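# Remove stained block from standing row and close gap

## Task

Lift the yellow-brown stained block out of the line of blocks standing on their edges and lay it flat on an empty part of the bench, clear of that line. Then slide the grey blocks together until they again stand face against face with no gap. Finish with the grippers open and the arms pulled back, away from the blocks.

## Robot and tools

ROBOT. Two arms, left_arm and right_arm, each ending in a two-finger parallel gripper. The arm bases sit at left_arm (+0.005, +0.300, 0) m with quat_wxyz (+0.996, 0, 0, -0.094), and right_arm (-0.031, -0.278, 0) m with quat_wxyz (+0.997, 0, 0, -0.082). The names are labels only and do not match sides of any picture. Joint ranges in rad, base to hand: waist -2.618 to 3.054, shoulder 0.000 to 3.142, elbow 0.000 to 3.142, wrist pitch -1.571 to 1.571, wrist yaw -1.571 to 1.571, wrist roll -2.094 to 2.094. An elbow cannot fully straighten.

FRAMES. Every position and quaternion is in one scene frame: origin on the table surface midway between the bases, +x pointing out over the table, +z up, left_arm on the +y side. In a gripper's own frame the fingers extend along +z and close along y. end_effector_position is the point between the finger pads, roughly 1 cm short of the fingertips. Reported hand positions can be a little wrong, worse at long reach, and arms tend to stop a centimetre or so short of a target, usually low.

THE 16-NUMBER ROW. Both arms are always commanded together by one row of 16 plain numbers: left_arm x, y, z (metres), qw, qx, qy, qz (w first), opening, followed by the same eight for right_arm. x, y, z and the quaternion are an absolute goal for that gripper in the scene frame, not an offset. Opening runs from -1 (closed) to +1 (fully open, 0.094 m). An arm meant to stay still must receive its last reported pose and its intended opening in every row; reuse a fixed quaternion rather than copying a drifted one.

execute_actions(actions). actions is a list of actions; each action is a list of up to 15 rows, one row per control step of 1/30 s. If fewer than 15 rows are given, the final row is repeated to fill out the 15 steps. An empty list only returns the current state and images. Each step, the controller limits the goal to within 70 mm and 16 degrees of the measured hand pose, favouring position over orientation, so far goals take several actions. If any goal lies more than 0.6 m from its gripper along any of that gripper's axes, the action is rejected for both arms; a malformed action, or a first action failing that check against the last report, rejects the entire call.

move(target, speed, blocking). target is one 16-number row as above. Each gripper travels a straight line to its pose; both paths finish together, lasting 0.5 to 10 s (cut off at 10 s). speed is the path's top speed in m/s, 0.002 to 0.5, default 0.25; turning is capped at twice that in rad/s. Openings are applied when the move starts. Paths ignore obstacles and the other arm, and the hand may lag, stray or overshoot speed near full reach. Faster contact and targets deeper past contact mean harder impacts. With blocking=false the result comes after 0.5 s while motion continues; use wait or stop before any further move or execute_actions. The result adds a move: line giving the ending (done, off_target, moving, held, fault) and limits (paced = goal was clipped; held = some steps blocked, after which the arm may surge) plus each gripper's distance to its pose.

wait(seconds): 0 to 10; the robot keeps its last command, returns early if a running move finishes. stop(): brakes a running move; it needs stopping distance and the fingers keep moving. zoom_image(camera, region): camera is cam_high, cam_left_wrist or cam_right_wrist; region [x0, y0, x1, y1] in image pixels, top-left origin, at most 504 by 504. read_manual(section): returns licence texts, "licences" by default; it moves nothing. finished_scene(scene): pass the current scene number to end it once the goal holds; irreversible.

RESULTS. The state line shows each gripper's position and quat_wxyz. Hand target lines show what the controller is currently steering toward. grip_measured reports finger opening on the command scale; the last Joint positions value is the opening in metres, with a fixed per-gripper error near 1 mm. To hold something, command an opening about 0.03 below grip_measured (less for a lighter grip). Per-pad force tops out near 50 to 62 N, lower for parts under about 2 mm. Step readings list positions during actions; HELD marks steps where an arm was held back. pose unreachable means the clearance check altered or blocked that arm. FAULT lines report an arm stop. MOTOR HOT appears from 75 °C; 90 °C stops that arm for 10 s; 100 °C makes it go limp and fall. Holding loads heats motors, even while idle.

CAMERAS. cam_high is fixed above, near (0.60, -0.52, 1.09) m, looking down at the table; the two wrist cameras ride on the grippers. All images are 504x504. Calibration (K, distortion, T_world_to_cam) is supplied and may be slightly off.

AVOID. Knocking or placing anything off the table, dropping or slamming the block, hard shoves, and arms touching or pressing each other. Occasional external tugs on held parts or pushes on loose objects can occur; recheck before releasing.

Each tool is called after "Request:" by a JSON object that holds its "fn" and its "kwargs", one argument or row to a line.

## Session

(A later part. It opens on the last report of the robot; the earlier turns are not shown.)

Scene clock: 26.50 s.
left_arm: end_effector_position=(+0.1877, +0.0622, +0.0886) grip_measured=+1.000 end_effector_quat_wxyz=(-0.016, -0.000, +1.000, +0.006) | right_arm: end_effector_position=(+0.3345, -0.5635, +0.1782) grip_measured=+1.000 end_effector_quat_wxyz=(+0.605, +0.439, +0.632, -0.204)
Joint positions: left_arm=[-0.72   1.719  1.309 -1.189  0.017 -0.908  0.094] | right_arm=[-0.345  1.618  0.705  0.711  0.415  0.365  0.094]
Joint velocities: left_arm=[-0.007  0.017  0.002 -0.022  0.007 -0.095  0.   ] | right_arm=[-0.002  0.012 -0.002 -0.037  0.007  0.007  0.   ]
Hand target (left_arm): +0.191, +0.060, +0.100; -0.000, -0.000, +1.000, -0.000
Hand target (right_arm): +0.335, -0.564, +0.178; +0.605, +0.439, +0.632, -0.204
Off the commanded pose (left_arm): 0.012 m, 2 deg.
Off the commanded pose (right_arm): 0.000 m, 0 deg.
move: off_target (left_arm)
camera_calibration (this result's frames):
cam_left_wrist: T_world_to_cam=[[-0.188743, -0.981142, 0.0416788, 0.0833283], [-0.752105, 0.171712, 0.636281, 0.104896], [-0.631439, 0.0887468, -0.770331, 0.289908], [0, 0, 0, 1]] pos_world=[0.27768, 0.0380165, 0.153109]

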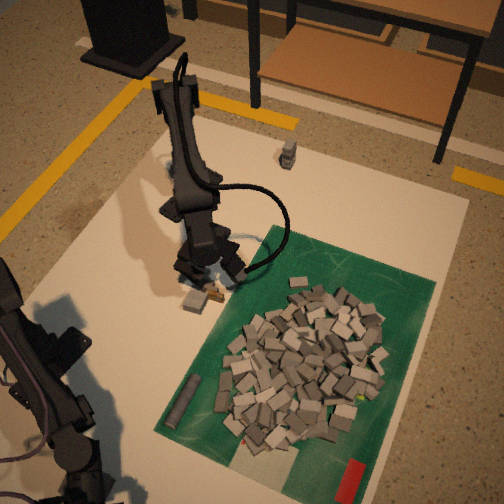

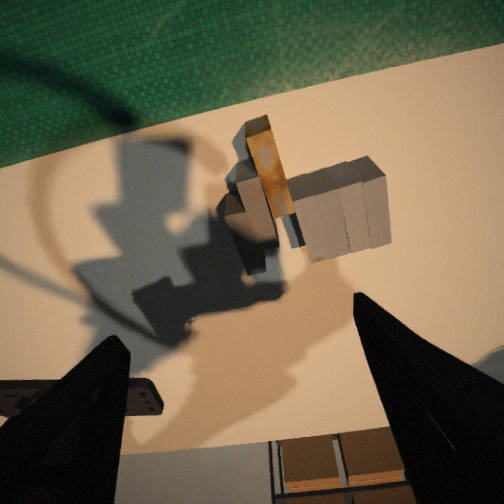

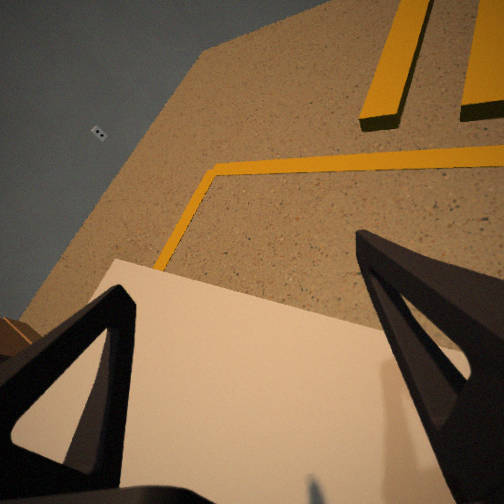

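Request:
{"fn": "move", "kwargs": {
  "target": [0.24,0.03,0.05,0,0,1,0,-0.1,0.3345,-0.5635,0.1782,0.605,0.439,0.632,-0.204,1],
  "speed": 0.1
}}

Request:
{"fn": "move", "kwargs": {
  "target": [0.24,0.03,0.01,0,0,1,0,-0.1,0.3345,-0.5635,0.1782,0.605,0.439,0.632,-0.204,1],
  "speed": 0.05
}}

Scene clock: 28.10 s.
left_arm: end_effector_position=(+0.2305, +0.0347, +0.0483) grip_measured=-0.098 end_effector_quat_wxyz=(-0.013, -0.000, +1.000, +0.003) | right_arm: end_effector_position=(+0.3345, -0.5635, +0.1782) grip_measured=+1.000 end_effector_quat_wxyz=(+0.605, +0.439, +0.632, -0.204)
Joint positions: left_arm=[-0.672  1.925  1.405 -1.072  0.016 -0.861  0.042] | right_arm=[-0.345  1.618  0.705  0.711  0.415  0.365  0.094]
Joint velocities: left_arm=[-0.012 -0.017  0.017 -0.022 -0.066 -0.022  0.001] | right_arm=[ 0.002  0.012  0.027 -0.007  0.007  0.066  0.   ]
Hand target (left_arm): +0.240, +0.031, +0.050; +0.000, +0.000, +1.000, -0.000
Hand target (right_arm): +0.335, -0.564, +0.178; +0.605, +0.439, +0.632, -0.204
Off the commanded pose (left_arm): 0.011 m, 2 deg.
Off the commanded pose (right_arm): 0.000 m, 0 deg.
move: off_target (left_arm)
camera_calibration (this result's frames):
cam_left_wrist: T_world_to_cam=[[-0.188611, -0.980923, 0.0470764, 0.0657995], [-0.755521, 0.175562, 0.631163, 0.168404], [-0.627387, 0.0834772, -0.77422, 0.287725], [0, 0, 0, 1]] pos_world=[0.320158, 0.0109605, 0.113374]

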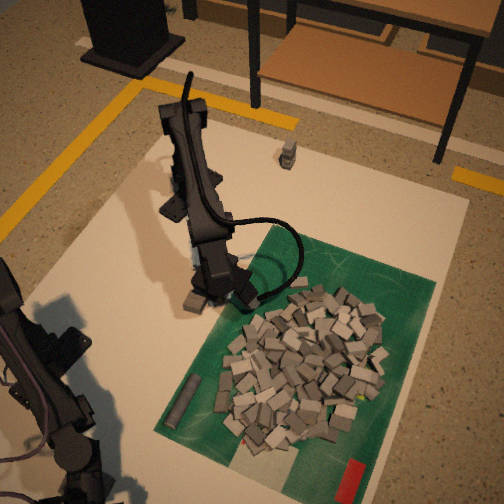

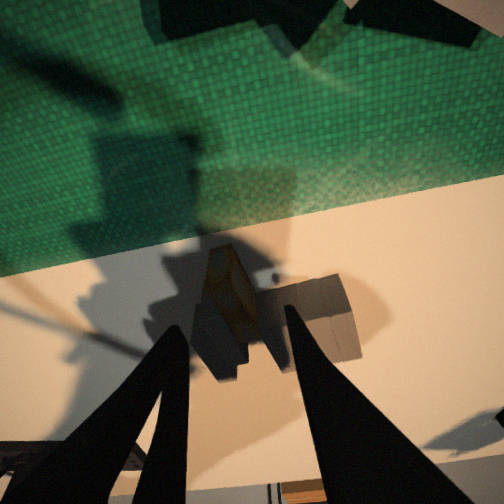

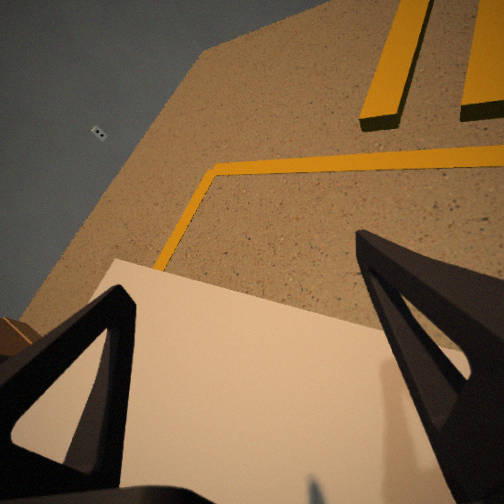

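Scene clock: 29.33 s.
left_arm: end_effector_position=(+0.2397, +0.0240, +0.0192) grip_measured=-0.098 end_effector_quat_wxyz=(+0.001, -0.000, +1.000, -0.013) | right_arm: end_effector_position=(+0.3345, -0.5635, +0.1782) grip_measured=+1.000 end_effector_quat_wxyz=(+0.605, +0.439, +0.632, -0.204)
Joint positions: left_arm=[-0.672  1.974  1.352 -0.928  0.016 -0.861  0.042] | right_arm=[-0.345  1.618  0.705  0.711  0.415  0.365  0.094]
Joint velocities: left_arm=[ 0.012  0.007 -0.007 -0.051  0.007 -0.007  0.   ] | right_arm=[-0.007 -0.012 -0.007 -0.022  0.095  0.007  0.   ]
Hand target (left_arm): +0.240, +0.030, +0.010; -0.000, +0.000, +1.000, -0.000
Hand target (right_arm): +0.335, -0.564, +0.178; +0.605, +0.439, +0.632, -0.204
Off the commanded pose (left_arm): 0.011 m, 2 deg.
Off the commanded pose (right_arm): 0.000 m, 0 deg.
move: off_target (left_arm)
camera_calibration (this result's frames):
cam_left_wrist: T_world_to_cam=[[-0.190274, -0.97899, 0.0733051, 0.0582235], [-0.772579, 0.195391, 0.604106, 0.19975], [-0.605737, 0.0583114, -0.793526, 0.267699], [0, 0, 0, 1]] pos_world=[0.327556, 0.00236112, 0.0874876]

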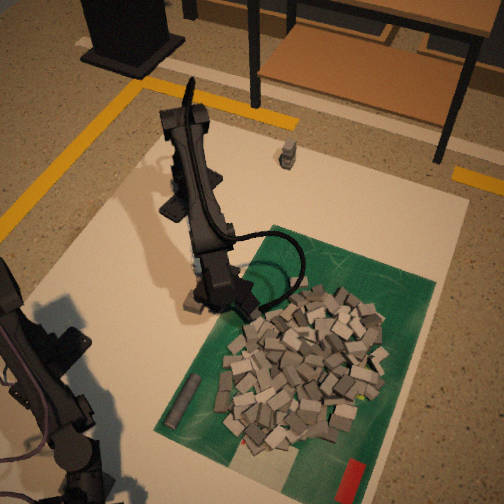

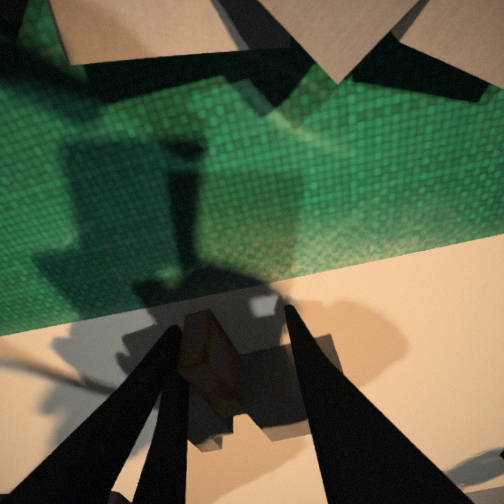

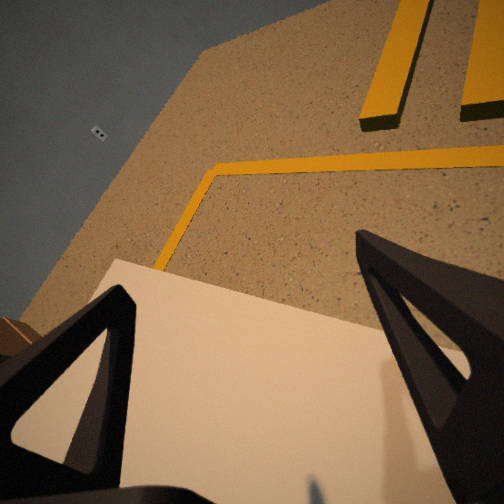

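Request:
{"fn": "move", "kwargs": {
  "target": [0.232,0.041,0.007,0,0,1,0,-0.1,0.3345,-0.5635,0.1782,0.605,0.439,0.632,-0.204,1],
  "speed": 0.03
}}

Request:
{"fn": "move", "kwargs": {
  "target": [0.232,0.041,0.007,0,0,1,0,-0.8,0.3345,-0.5635,0.1782,0.605,0.439,0.632,-0.204,1],
  "speed": 0.03
}}

Scene clock: 30.63 s.
left_arm: end_effector_position=(+0.2358, +0.0309, +0.0097) grip_measured=-0.098 end_effector_quat_wxyz=(+0.005, +0.001, +1.000, -0.011) | right_arm: end_effector_position=(+0.3345, -0.5635, +0.1782) grip_measured=+1.000 end_effector_quat_wxyz=(+0.605, +0.439, +0.632, -0.204)
Joint positions: left_arm=[-0.672  1.96   1.291 -0.88   0.007 -0.859  0.042] | right_arm=[-0.345  1.618  0.705  0.711  0.415  0.365  0.094]
Joint velocities: left_arm=[ 0.002  0.012 -0.002 -0.037  0.066 -0.037 -0.001] | right_arm=[ 0.002 -0.002  0.002  0.037 -0.051  0.007  0.   ]
Hand target (left_arm): +0.232, +0.041, +0.007; -0.000, -0.000, +1.000, +0.000
Hand target (right_arm): +0.335, -0.564, +0.178; +0.605, +0.439, +0.632, -0.204
Off the commanded pose (left_arm): 0.011 m, 1 deg.
Off the commanded pose (right_arm): 0.000 m, 0 deg.
move: off_target (left_arm)
camera_calibration (this result's frames):
cam_left_wrist: T_world_to_cam=[[-0.192466, -0.978985, 0.0674184, 0.0654908], [-0.776548, 0.19395, 0.599464, 0.202075], [-0.599942, 0.0630227, -0.797557, 0.255924], [0, 0, 0, 1]] pos_world=[0.323065, 0.00879307, 0.0785621]

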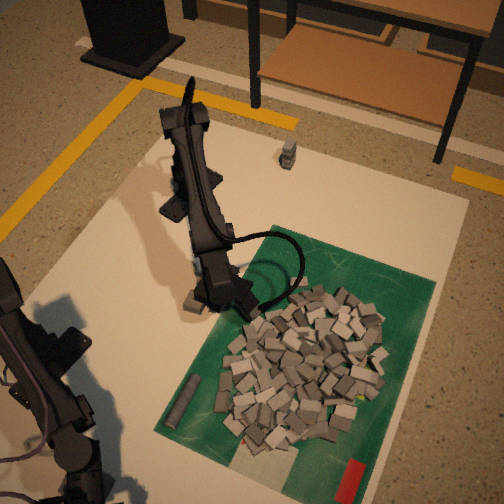

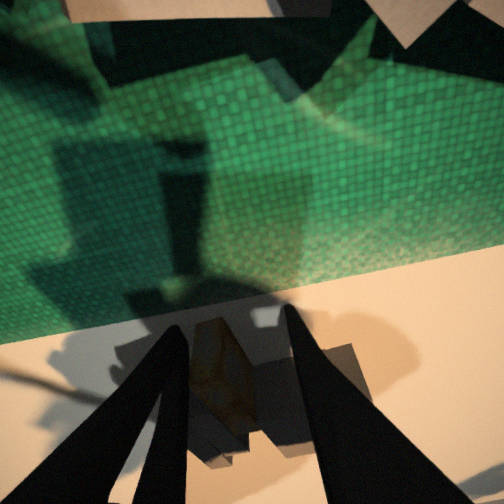

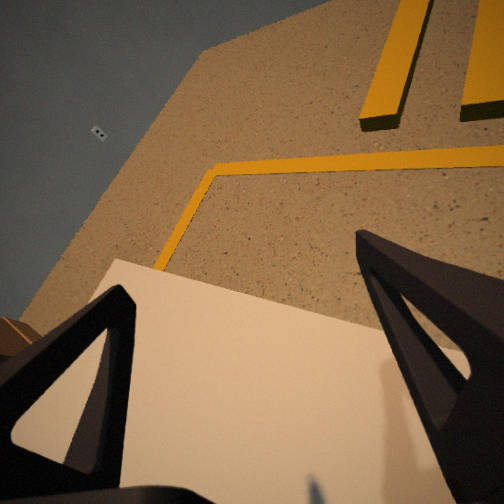

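Scene clock: 31.33 s.
left_arm: end_effector_position=(+0.2361, +0.0324, +0.0097) grip_measured=-0.772 end_effector_quat_wxyz=(+0.006, +0.001, +1.000, -0.007) | right_arm: end_effector_position=(+0.3345, -0.5635, +0.1782) grip_measured=+1.000 end_effector_quat_wxyz=(+0.605, +0.439, +0.632, -0.204)
Joint positions: left_arm=[-0.672  1.96   1.291 -0.884  0.    -0.858  0.011] | right_arm=[-0.345  1.618  0.705  0.711  0.415  0.365  0.094]
Joint velocities: left_arm=[-0.007  0.017  0.007 -0.022 -0.037  0.022 -0.002] | right_arm=[-0.017 -0.002 -0.017  0.037 -0.022 -0.007  0.   ]
Hand target (left_arm): +0.232, +0.041, +0.007; -0.000, -0.000, +1.000, +0.000
Hand target (right_arm): +0.335, -0.564, +0.178; +0.605, +0.439, +0.632, -0.204
Off the commanded pose (left_arm): 0.010 m, 1 deg.
Off the commanded pose (right_arm): 0.000 m, 0 deg.
move: done
camera_calibration (this result's frames):
cam_left_wrist: T_world_to_cam=[[-0.19325, -0.979334, 0.0596686, 0.0673087], [-0.778064, 0.190015, 0.598758, 0.202527], [-0.597722, 0.0692839, -0.798704, 0.25528], [0, 0, 0, 1]] pos_world=[0.323173, 0.00974769, 0.0786121]

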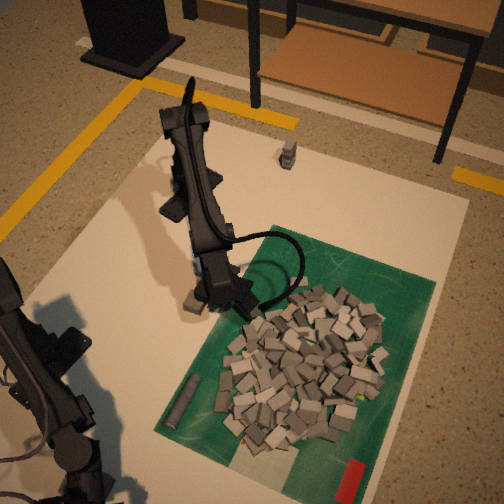

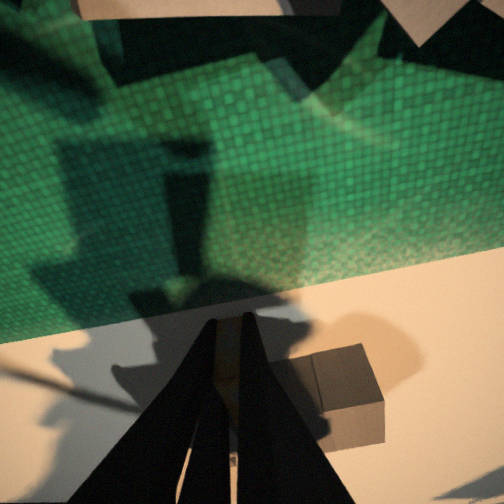

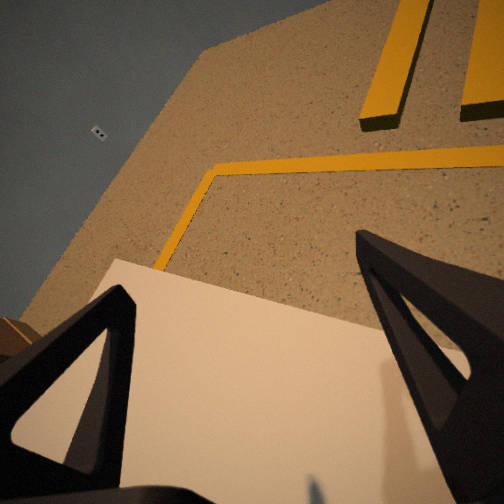

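Request:
{"fn": "move", "kwargs": {
  "target": [0.236,0.03,0.07,0,0,1,0,-0.8,0.3345,-0.5635,0.1782,0.605,0.439,0.632,-0.204,1],
  "speed": 0.1
}}

Request:
{"fn": "move", "kwargs": {
  "target": [0.2,-0.13,0.06,0,0,1,0,-0.8,0.3345,-0.5635,0.1782,0.605,0.439,0.632,-0.204,1],
  "speed": 0.15
}}

Request:
{"fn": "move", "kwargs": {
  "target": [0.2,-0.13,0.004,0,0,1,0,-0.8,0.3345,-0.5635,0.1782,0.605,0.439,0.632,-0.204,1],
  "speed": 0.05
}}

Request:
{"fn": "move", "kwargs": {
  "target": [0.2,-0.13,0.03,0,0,1,0,0.2,0.3345,-0.5635,0.1782,0.605,0.439,0.632,-0.204,1],
  "speed": 0.02
}}

Scene clock: 33.47 s.
left_arm: end_effector_position=(+0.2342, +0.0345, +0.0580) grip_measured=-0.772 end_effector_quat_wxyz=(-0.009, +0.001, +1.000, +0.010) | right_arm: end_effector_position=(+0.3345, -0.5635, +0.1782) grip_measured=+1.000 end_effector_quat_wxyz=(+0.605, +0.439, +0.632, -0.204)
Joint positions: left_arm=[-0.672  1.931  1.453 -1.12   0.    -0.859  0.011] | right_arm=[-0.345  1.618  0.705  0.711  0.415  0.365  0.094]
Joint velocities: left_arm=[-0.007  0.012  0.022 -0.081  0.037 -0.007 -0.002] | right_arm=[-0.002 -0.002 -0.007  0.007 -0.081 -0.051  0.   ]
Hand target (left_arm): +0.236, +0.030, +0.070; -0.000, +0.000, +1.000, -0.000
Hand target (right_arm): +0.335, -0.564, +0.178; +0.605, +0.439, +0.632, -0.204
Off the commanded pose (left_arm): 0.013 m, 2 deg.
Off the commanded pose (right_arm): 0.000 m, 0 deg.
move: off_target (left_arm)
camera_calibration (this result's frames):
cam_left_wrist: T_world_to_cam=[[-0.191142, -0.98106, 0.0313836, 0.067362], [-0.759888, 0.168138, 0.627933, 0.166611], [-0.621317, 0.0961767, -0.777634, 0.295964], [0, 0, 0, 1]] pos_world=[0.323369, 0.00960768, 0.123417]

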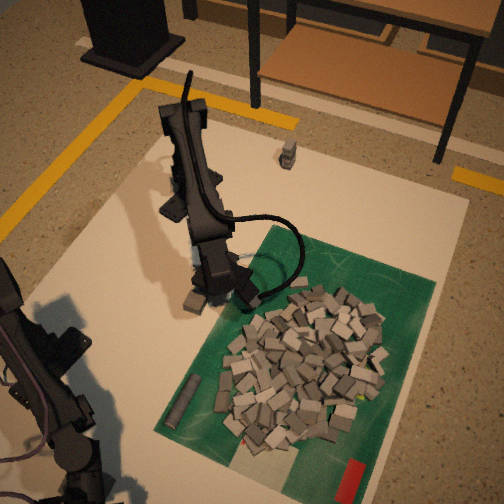

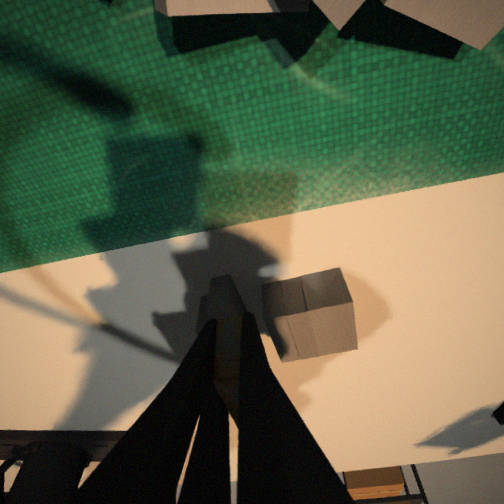

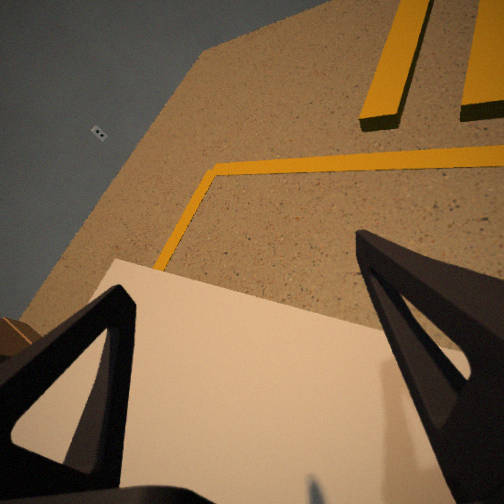

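Scene clock: 35.27 s.
left_arm: end_effector_position=(+0.2019, -0.1293, +0.0590) grip_measured=-0.772 end_effector_quat_wxyz=(-0.001, +0.004, +1.000, +0.001) | right_arm: end_effector_position=(+0.3345, -0.5635, +0.1782) grip_measured=+1.000 end_effector_quat_wxyz=(+0.605, +0.439, +0.632, -0.204)
Joint positions: left_arm=[-0.954  2.44   2.274 -1.406  0.    -1.134  0.011] | right_arm=[-0.345  1.618  0.705  0.711  0.415  0.365  0.094]
Joint velocities: left_arm=[ 0.002 -0.002 -0.007 -0.007  0.037  0.007  0.   ] | right_arm=[ 0.007 -0.007  0.002  0.022  0.066 -0.037  0.   ]
Hand target (left_arm): +0.203, -0.131, +0.060; -0.000, +0.000, +1.000, +0.001
Hand target (right_arm): +0.335, -0.564, +0.178; +0.605, +0.439, +0.632, -0.204
Off the commanded pose (left_arm): 0.002 m, 0 deg.
Off the commanded pose (right_arm): 0.000 m, 0 deg.
move: done
camera_calibration (this result's frames):
cam_left_wrist: T_world_to_cam=[[-0.197795, -0.979127, 0.0467737, -0.0988982], [-0.76933, 0.184629, 0.611591, 0.17394], [-0.607461, 0.0849851, -0.78979, 0.288943], [0, 0, 0, 1]] pos_world=[0.289778, -0.153504, 0.12645]

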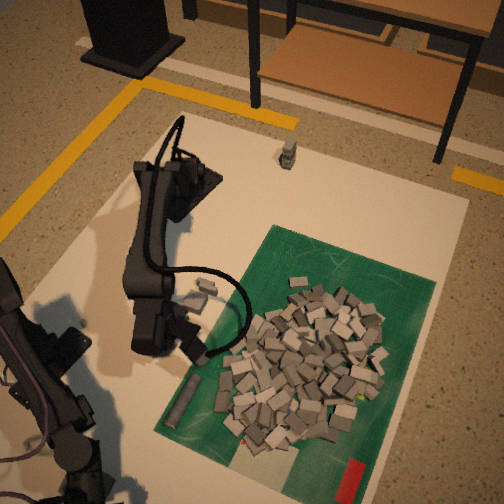

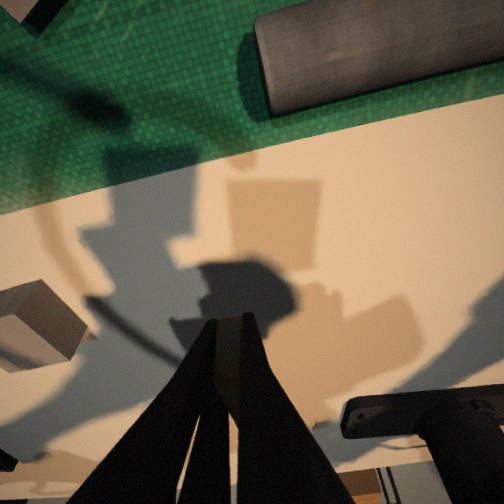

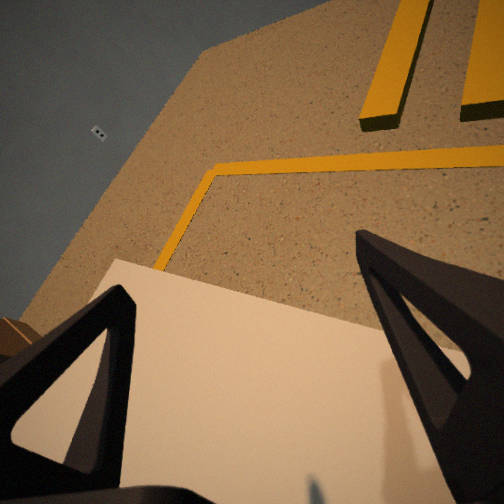

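Scene clock: 36.60 s.
left_arm: end_effector_position=(+0.2016, -0.1287, +0.0120) grip_measured=-0.772 end_effector_quat_wxyz=(-0.000, +0.001, +1.000, +0.000) | right_arm: end_effector_position=(+0.3345, -0.5635, +0.1782) grip_measured=+1.000 end_effector_quat_wxyz=(+0.605, +0.439, +0.632, -0.204)
Joint positions: left_arm=[-0.954  2.44   2.087 -1.218  0.    -1.14   0.011] | right_arm=[-0.345  1.618  0.705  0.711  0.415  0.365  0.094]
Joint velocities: left_arm=[-0.007 -0.022 -0.002  0.081  0.051  0.007 -0.   ] | right_arm=[ 0.002  0.022  0.022  0.022 -0.037 -0.007  0.   ]
Hand target (left_arm): +0.200, -0.129, +0.004; -0.000, +0.000, +1.000, +0.000
Hand target (right_arm): +0.335, -0.564, +0.178; +0.605, +0.439, +0.632, -0.204
Off the commanded pose (left_arm): 0.008 m, 0 deg.
Off the commanded pose (right_arm): 0.000 m, 0 deg.
move: done
camera_calibration (this result's frames):
cam_left_wrist: T_world_to_cam=[[-0.192204, -0.98021, 0.047385, -0.0973714], [-0.770573, 0.180645, 0.611216, 0.20211], [-0.60768, 0.0809647, -0.790044, 0.251052], [0, 0, 0, 1]] pos_world=[0.289584, -0.152281, 0.0794231]

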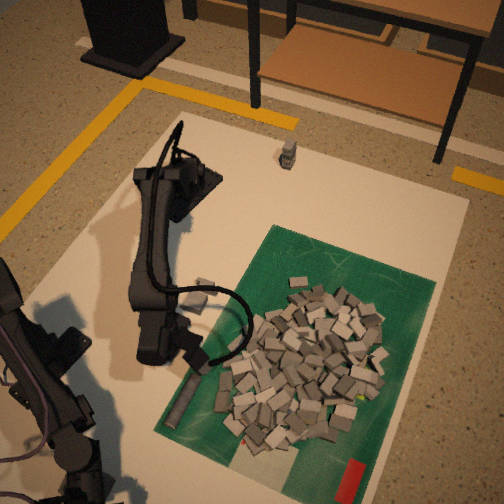

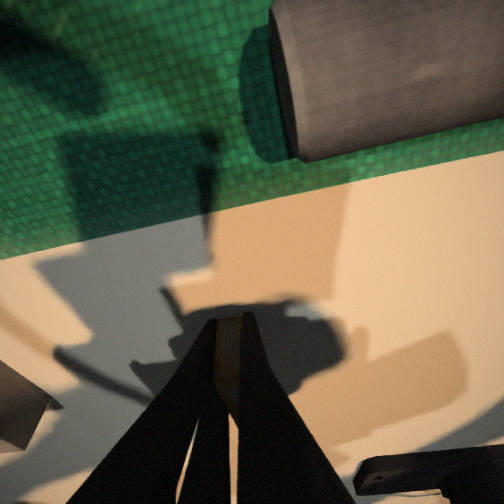

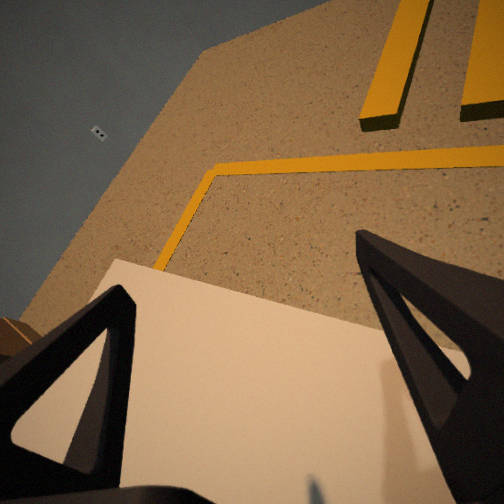

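Scene clock: 37.73 s.
left_arm: end_effector_position=(+0.2005, -0.1263, +0.0211) grip_measured=+0.198 end_effector_quat_wxyz=(-0.003, +0.001, +1.000, +0.006) | right_arm: end_effector_position=(+0.3345, -0.5635, +0.1782) grip_measured=+1.000 end_effector_quat_wxyz=(+0.605, +0.439, +0.632, -0.204)
Joint positions: left_arm=[-0.954  2.44   2.122 -1.267  0.    -1.14   0.056] | right_arm=[-0.345  1.618  0.705  0.711  0.415  0.365  0.094]
Joint velocities: left_arm=[-0.007 -0.002 -0.007 -0.066  0.007 -0.022 -0.   ] | right_arm=[ 0.012 -0.007  0.002  0.022  0.037  0.066  0.   ]
Hand target (left_arm): +0.200, -0.130, +0.030; +0.000, +0.000, +1.000, -0.000
Hand target (right_arm): +0.335, -0.564, +0.178; +0.605, +0.439, +0.632, -0.204
Off the commanded pose (left_arm): 0.010 m, 1 deg.
Off the commanded pose (right_arm): 0.000 m, 0 deg.
move: done
camera_calibration (this result's frames):
cam_left_wrist: T_world_to_cam=[[-0.191971, -0.98072, 0.0365464, -0.0955782], [-0.767161, 0.173184, 0.617634, 0.193534], [-0.612055, 0.0905308, -0.785616, 0.259378], [0, 0, 0, 1]] pos_world=[0.288877, -0.150734, 0.0877315]

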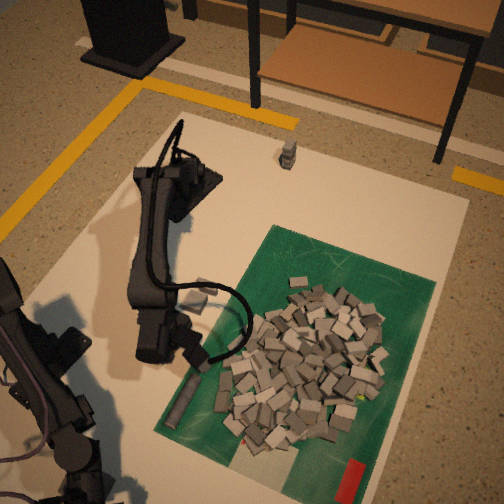

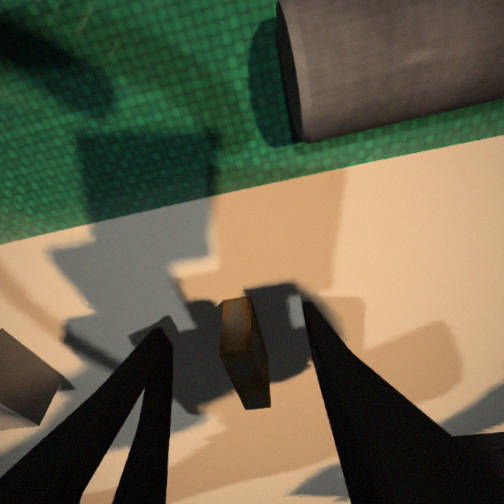

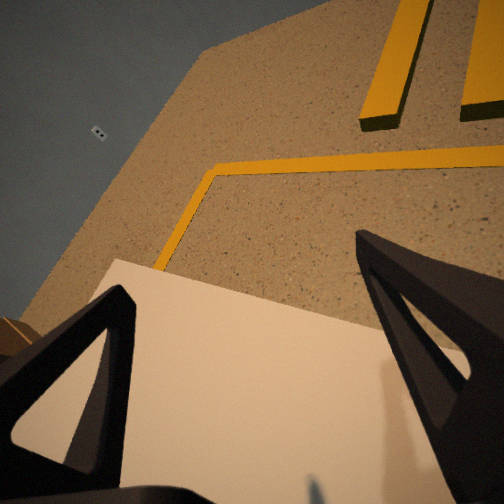

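Centre on block then push toward -y.

Request:
{"fn": "move", "kwargs": {
  "target": [0.18,-0.13,0.026,0,0,1,0,0.2,0.3345,-0.5635,0.1782,0.605,0.439,0.632,-0.204,1],
  "speed": 0.04
}}

Request:
{"fn": "move", "kwargs": {
  "target": [0.18,-0.175,0.026,0,0,1,0,0.2,0.3345,-0.5635,0.1782,0.605,0.439,0.632,-0.204,1],
  "speed": 0.04
}}

Scene clock: 39.03 s.
left_arm: end_effector_position=(+0.1821, -0.1309, +0.0226) grip_measured=+0.198 end_effector_quat_wxyz=(-0.002, +0.002, +1.000, +0.004) | right_arm: end_effector_position=(+0.3345, -0.5635, +0.1782) grip_measured=+1.000 end_effector_quat_wxyz=(+0.605, +0.439, +0.632, -0.204)
Joint positions: left_arm=[-0.994  2.415  2.083 -1.247  0.    -1.178  0.056] | right_arm=[-0.345  1.618  0.705  0.711  0.415  0.365  0.094]
Joint velocities: left_arm=[-0.017 -0.002 -0.007  0.007  0.022  0.051 -0.001] | right_arm=[ 0.007 -0.017  0.012 -0.037  0.022  0.066  0.   ]
Hand target (left_arm): +0.180, -0.130, +0.026; -0.000, +0.000, +1.000, +0.001
Hand target (right_arm): +0.335, -0.564, +0.178; +0.605, +0.439, +0.632, -0.204
Off the commanded pose (left_arm): 0.004 m, 1 deg.
Off the commanded pose (right_arm): 0.000 m, 0 deg.
move: done
camera_calibration (this result's frames):
cam_left_wrist: T_world_to_cam=[[-0.194327, -0.980067, 0.0413126, -0.103286], [-0.768492, 0.17828, 0.614521, 0.180224], [-0.609637, 0.0876696, -0.787818, 0.248976], [0, 0, 0, 1]] pos_world=[0.270214, -0.155185, 0.0896629]

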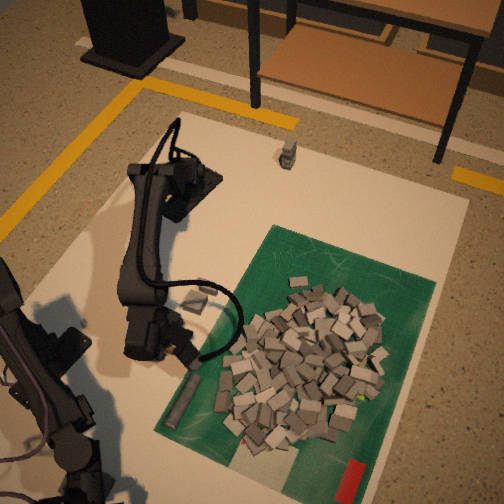

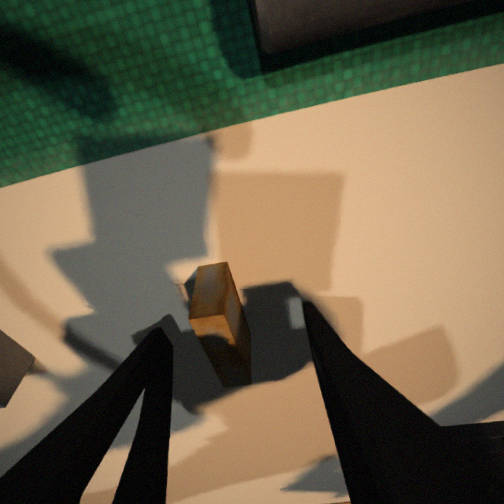

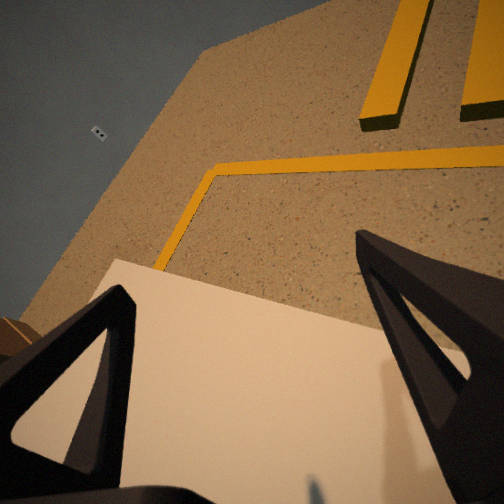

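Scene clock: 40.73 s.
left_arm: end_effector_position=(+0.1839, -0.1751, +0.0285) grip_measured=+0.198 end_effector_quat_wxyz=(+0.002, +0.000, +1.000, -0.005) | right_arm: end_effector_position=(+0.3345, -0.5635, +0.1782) grip_measured=+1.000 end_effector_quat_wxyz=(+0.605, +0.439, +0.632, -0.204)
Joint positions: left_arm=[-1.023  2.684  2.61  -1.486  0.    -1.211  0.056] | right_arm=[-0.345  1.618  0.705  0.711  0.415  0.365  0.094]
Joint velocities: left_arm=[-0.012  0.007  0.027 -0.022 -0.022 -0.007  0.   ] | right_arm=[ 0.007 -0.002 -0.002  0.022  0.022 -0.081  0.   ]
Hand target (left_arm): +0.181, -0.176, +0.026; +0.000, +0.000, +1.000, -0.001
Hand target (right_arm): +0.335, -0.564, +0.178; +0.605, +0.439, +0.632, -0.204
Off the commanded pose (left_arm): 0.005 m, 1 deg.
Off the commanded pose (right_arm): 0.000 m, 0 deg.
move: done
camera_calibration (this result's frames):
cam_left_wrist: T_world_to_cam=[[-0.191295, -0.979873, 0.057054, -0.147512], [-0.773263, 0.186251, 0.606115, 0.188365], [-0.604542, 0.071829, -0.793328, 0.255056], [0, 0, 0, 1]] pos_world=[0.271629, -0.197946, 0.0965884]

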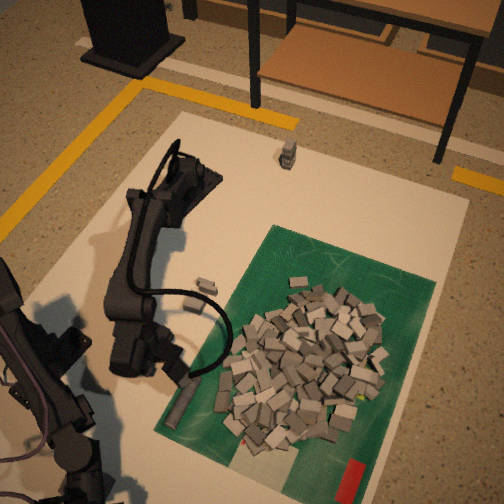

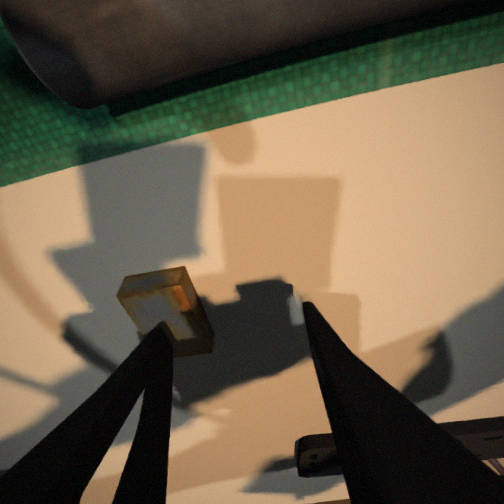

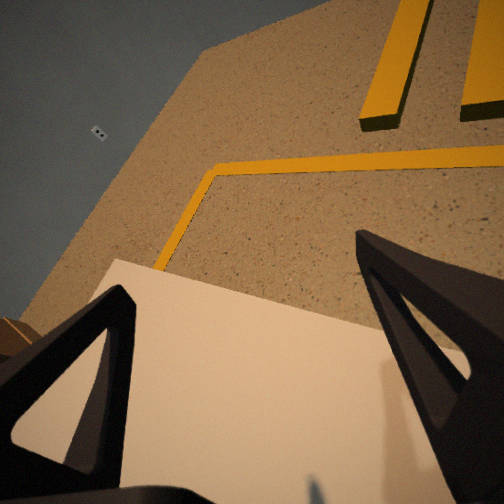

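Request:
{"fn": "move", "kwargs": {
  "target": [0.184,0.05,0.08,0,0.707,0.707,0,1,0.3345,-0.5635,0.1782,0.605,0.439,0.632,-0.204,1],
  "speed": 0.2
}}

Request:
{"fn": "move", "kwargs": {
  "target": [0.184,0.055,0.03,0,0.707,0.707,0,1,0.3345,-0.5635,0.1782,0.605,0.439,0.632,-0.204,1],
  "speed": 0.06
}}

Scene clock: 45.83 s.
left_arm: end_effector_position=(+0.1807, +0.0462, +0.0779) grip_measured=+1.000 end_effector_quat_wxyz=(-0.001, +0.706, +0.708, -0.000) | right_arm: end_effector_position=(+0.3345, -0.5635, +0.1782) grip_measured=+1.000 end_effector_quat_wxyz=(+0.605, +0.439, +0.632, -0.204)
Joint positions: left_arm=[-0.779  1.734  1.283 -1.122  0.     0.601  0.094] | right_arm=[-0.345  1.618  0.705  0.711  0.415  0.365  0.094]
Joint velocities: left_arm=[-0.012 -0.012 -0.007  0.007  0.007 -0.007  0.   ] | right_arm=[ 0.007  0.002  0.007  0.051 -0.037 -0.022  0.   ]
Hand target (left_arm): +0.180, +0.051, +0.079; +0.001, +0.707, +0.707, -0.001
Hand target (right_arm): +0.335, -0.564, +0.178; +0.605, +0.439, +0.632, -0.204
Off the commanded pose (left_arm): 0.005 m, 0 deg.
Off the commanded pose (right_arm): 0.000 m, 0 deg.
move: done
camera_calibration (this result's frames):
cam_left_wrist: T_world_to_cam=[[-0.980954, 0.187808, 0.0495754, 0.15525], [0.178514, 0.77107, 0.611215, -0.0846756], [0.0765647, 0.608423, -0.789911, 0.128181], [0, 0, 0, 1]] pos_world=[0.157595, -0.0418547, 0.14531]

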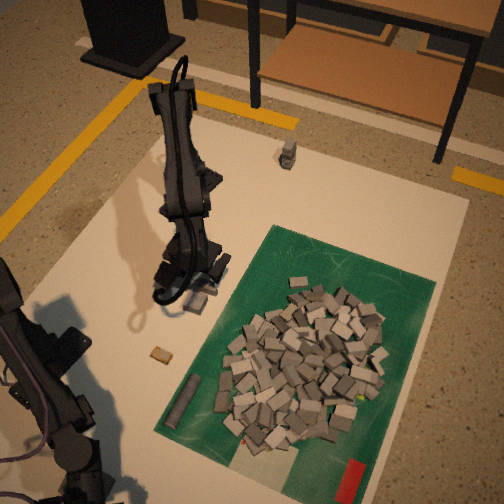

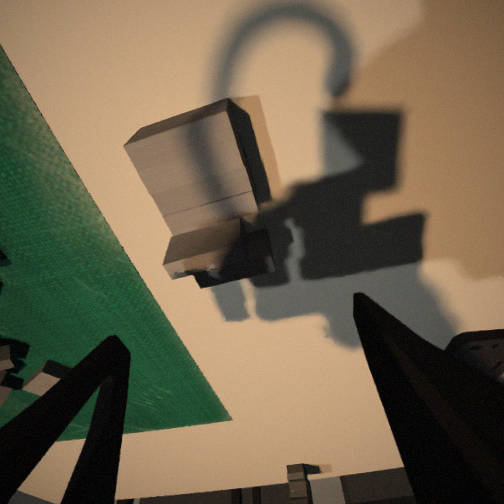

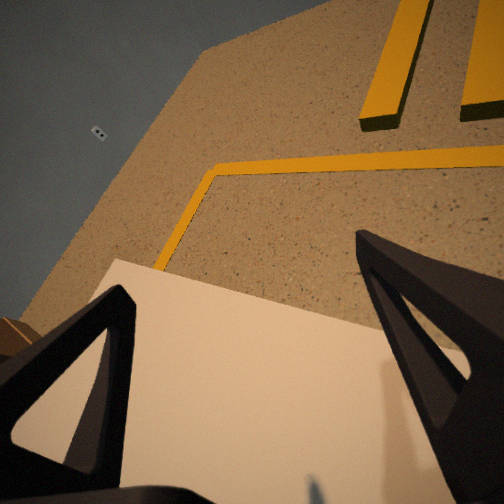

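Scene clock: 47.17 s.
left_arm: end_effector_position=(+0.1842, +0.0506, +0.0376) grip_measured=+1.000 end_effector_quat_wxyz=(+0.010, +0.707, +0.707, -0.002) | right_arm: end_effector_position=(+0.3345, -0.5635, +0.1782) grip_measured=+1.000 end_effector_quat_wxyz=(+0.605, +0.439, +0.632, -0.204)
Joint positions: left_arm=[-0.761  1.753  1.139 -0.937  0.     0.622  0.094] | right_arm=[-0.345  1.618  0.705  0.711  0.415  0.365  0.094]
Joint velocities: left_arm=[ 0.027  0.002 -0.007  0.022 -0.007  0.051  0.   ] | right_arm=[ 0.007  0.007 -0.012 -0.037 -0.022  0.037  0.   ]
Hand target (left_arm): +0.183, +0.055, +0.030; +0.000, +0.707, +0.707, -0.000
Hand target (right_arm): +0.335, -0.564, +0.178; +0.605, +0.439, +0.632, -0.204
Off the commanded pose (left_arm): 0.009 m, 1 deg.
Off the commanded pose (right_arm): 0.000 m, 0 deg.
move: done
camera_calibration (this result's frames):
cam_left_wrist: T_world_to_cam=[[-0.98083, 0.191913, 0.0337995, 0.160279], [0.173514, 0.781176, 0.599714, -0.0632413], [0.0886896, 0.594082, -0.799501, 0.0923516], [0, 0, 0, 1]] pos_world=[0.159989, -0.0362215, 0.106344]

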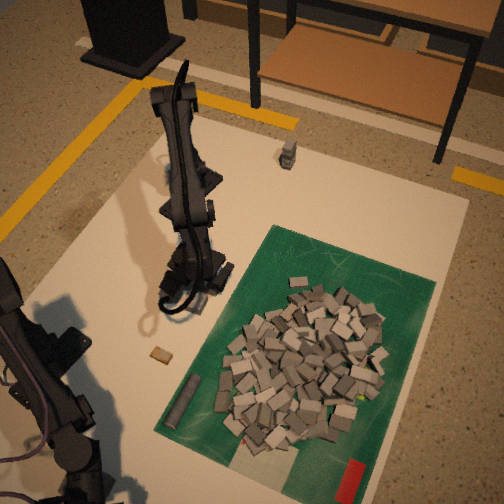

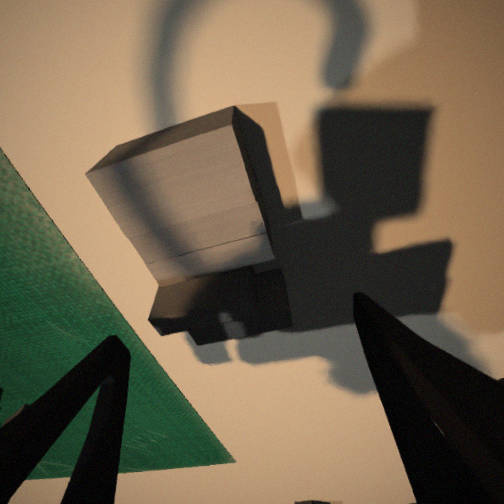

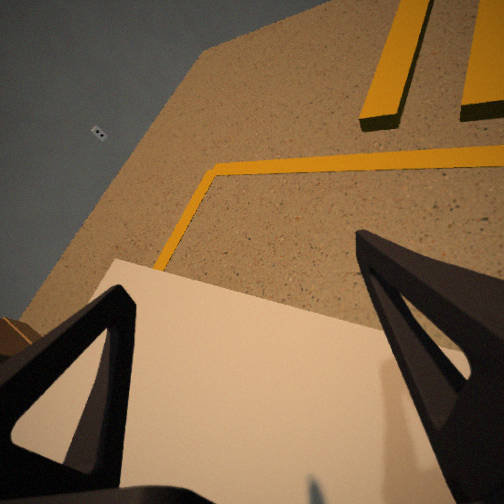

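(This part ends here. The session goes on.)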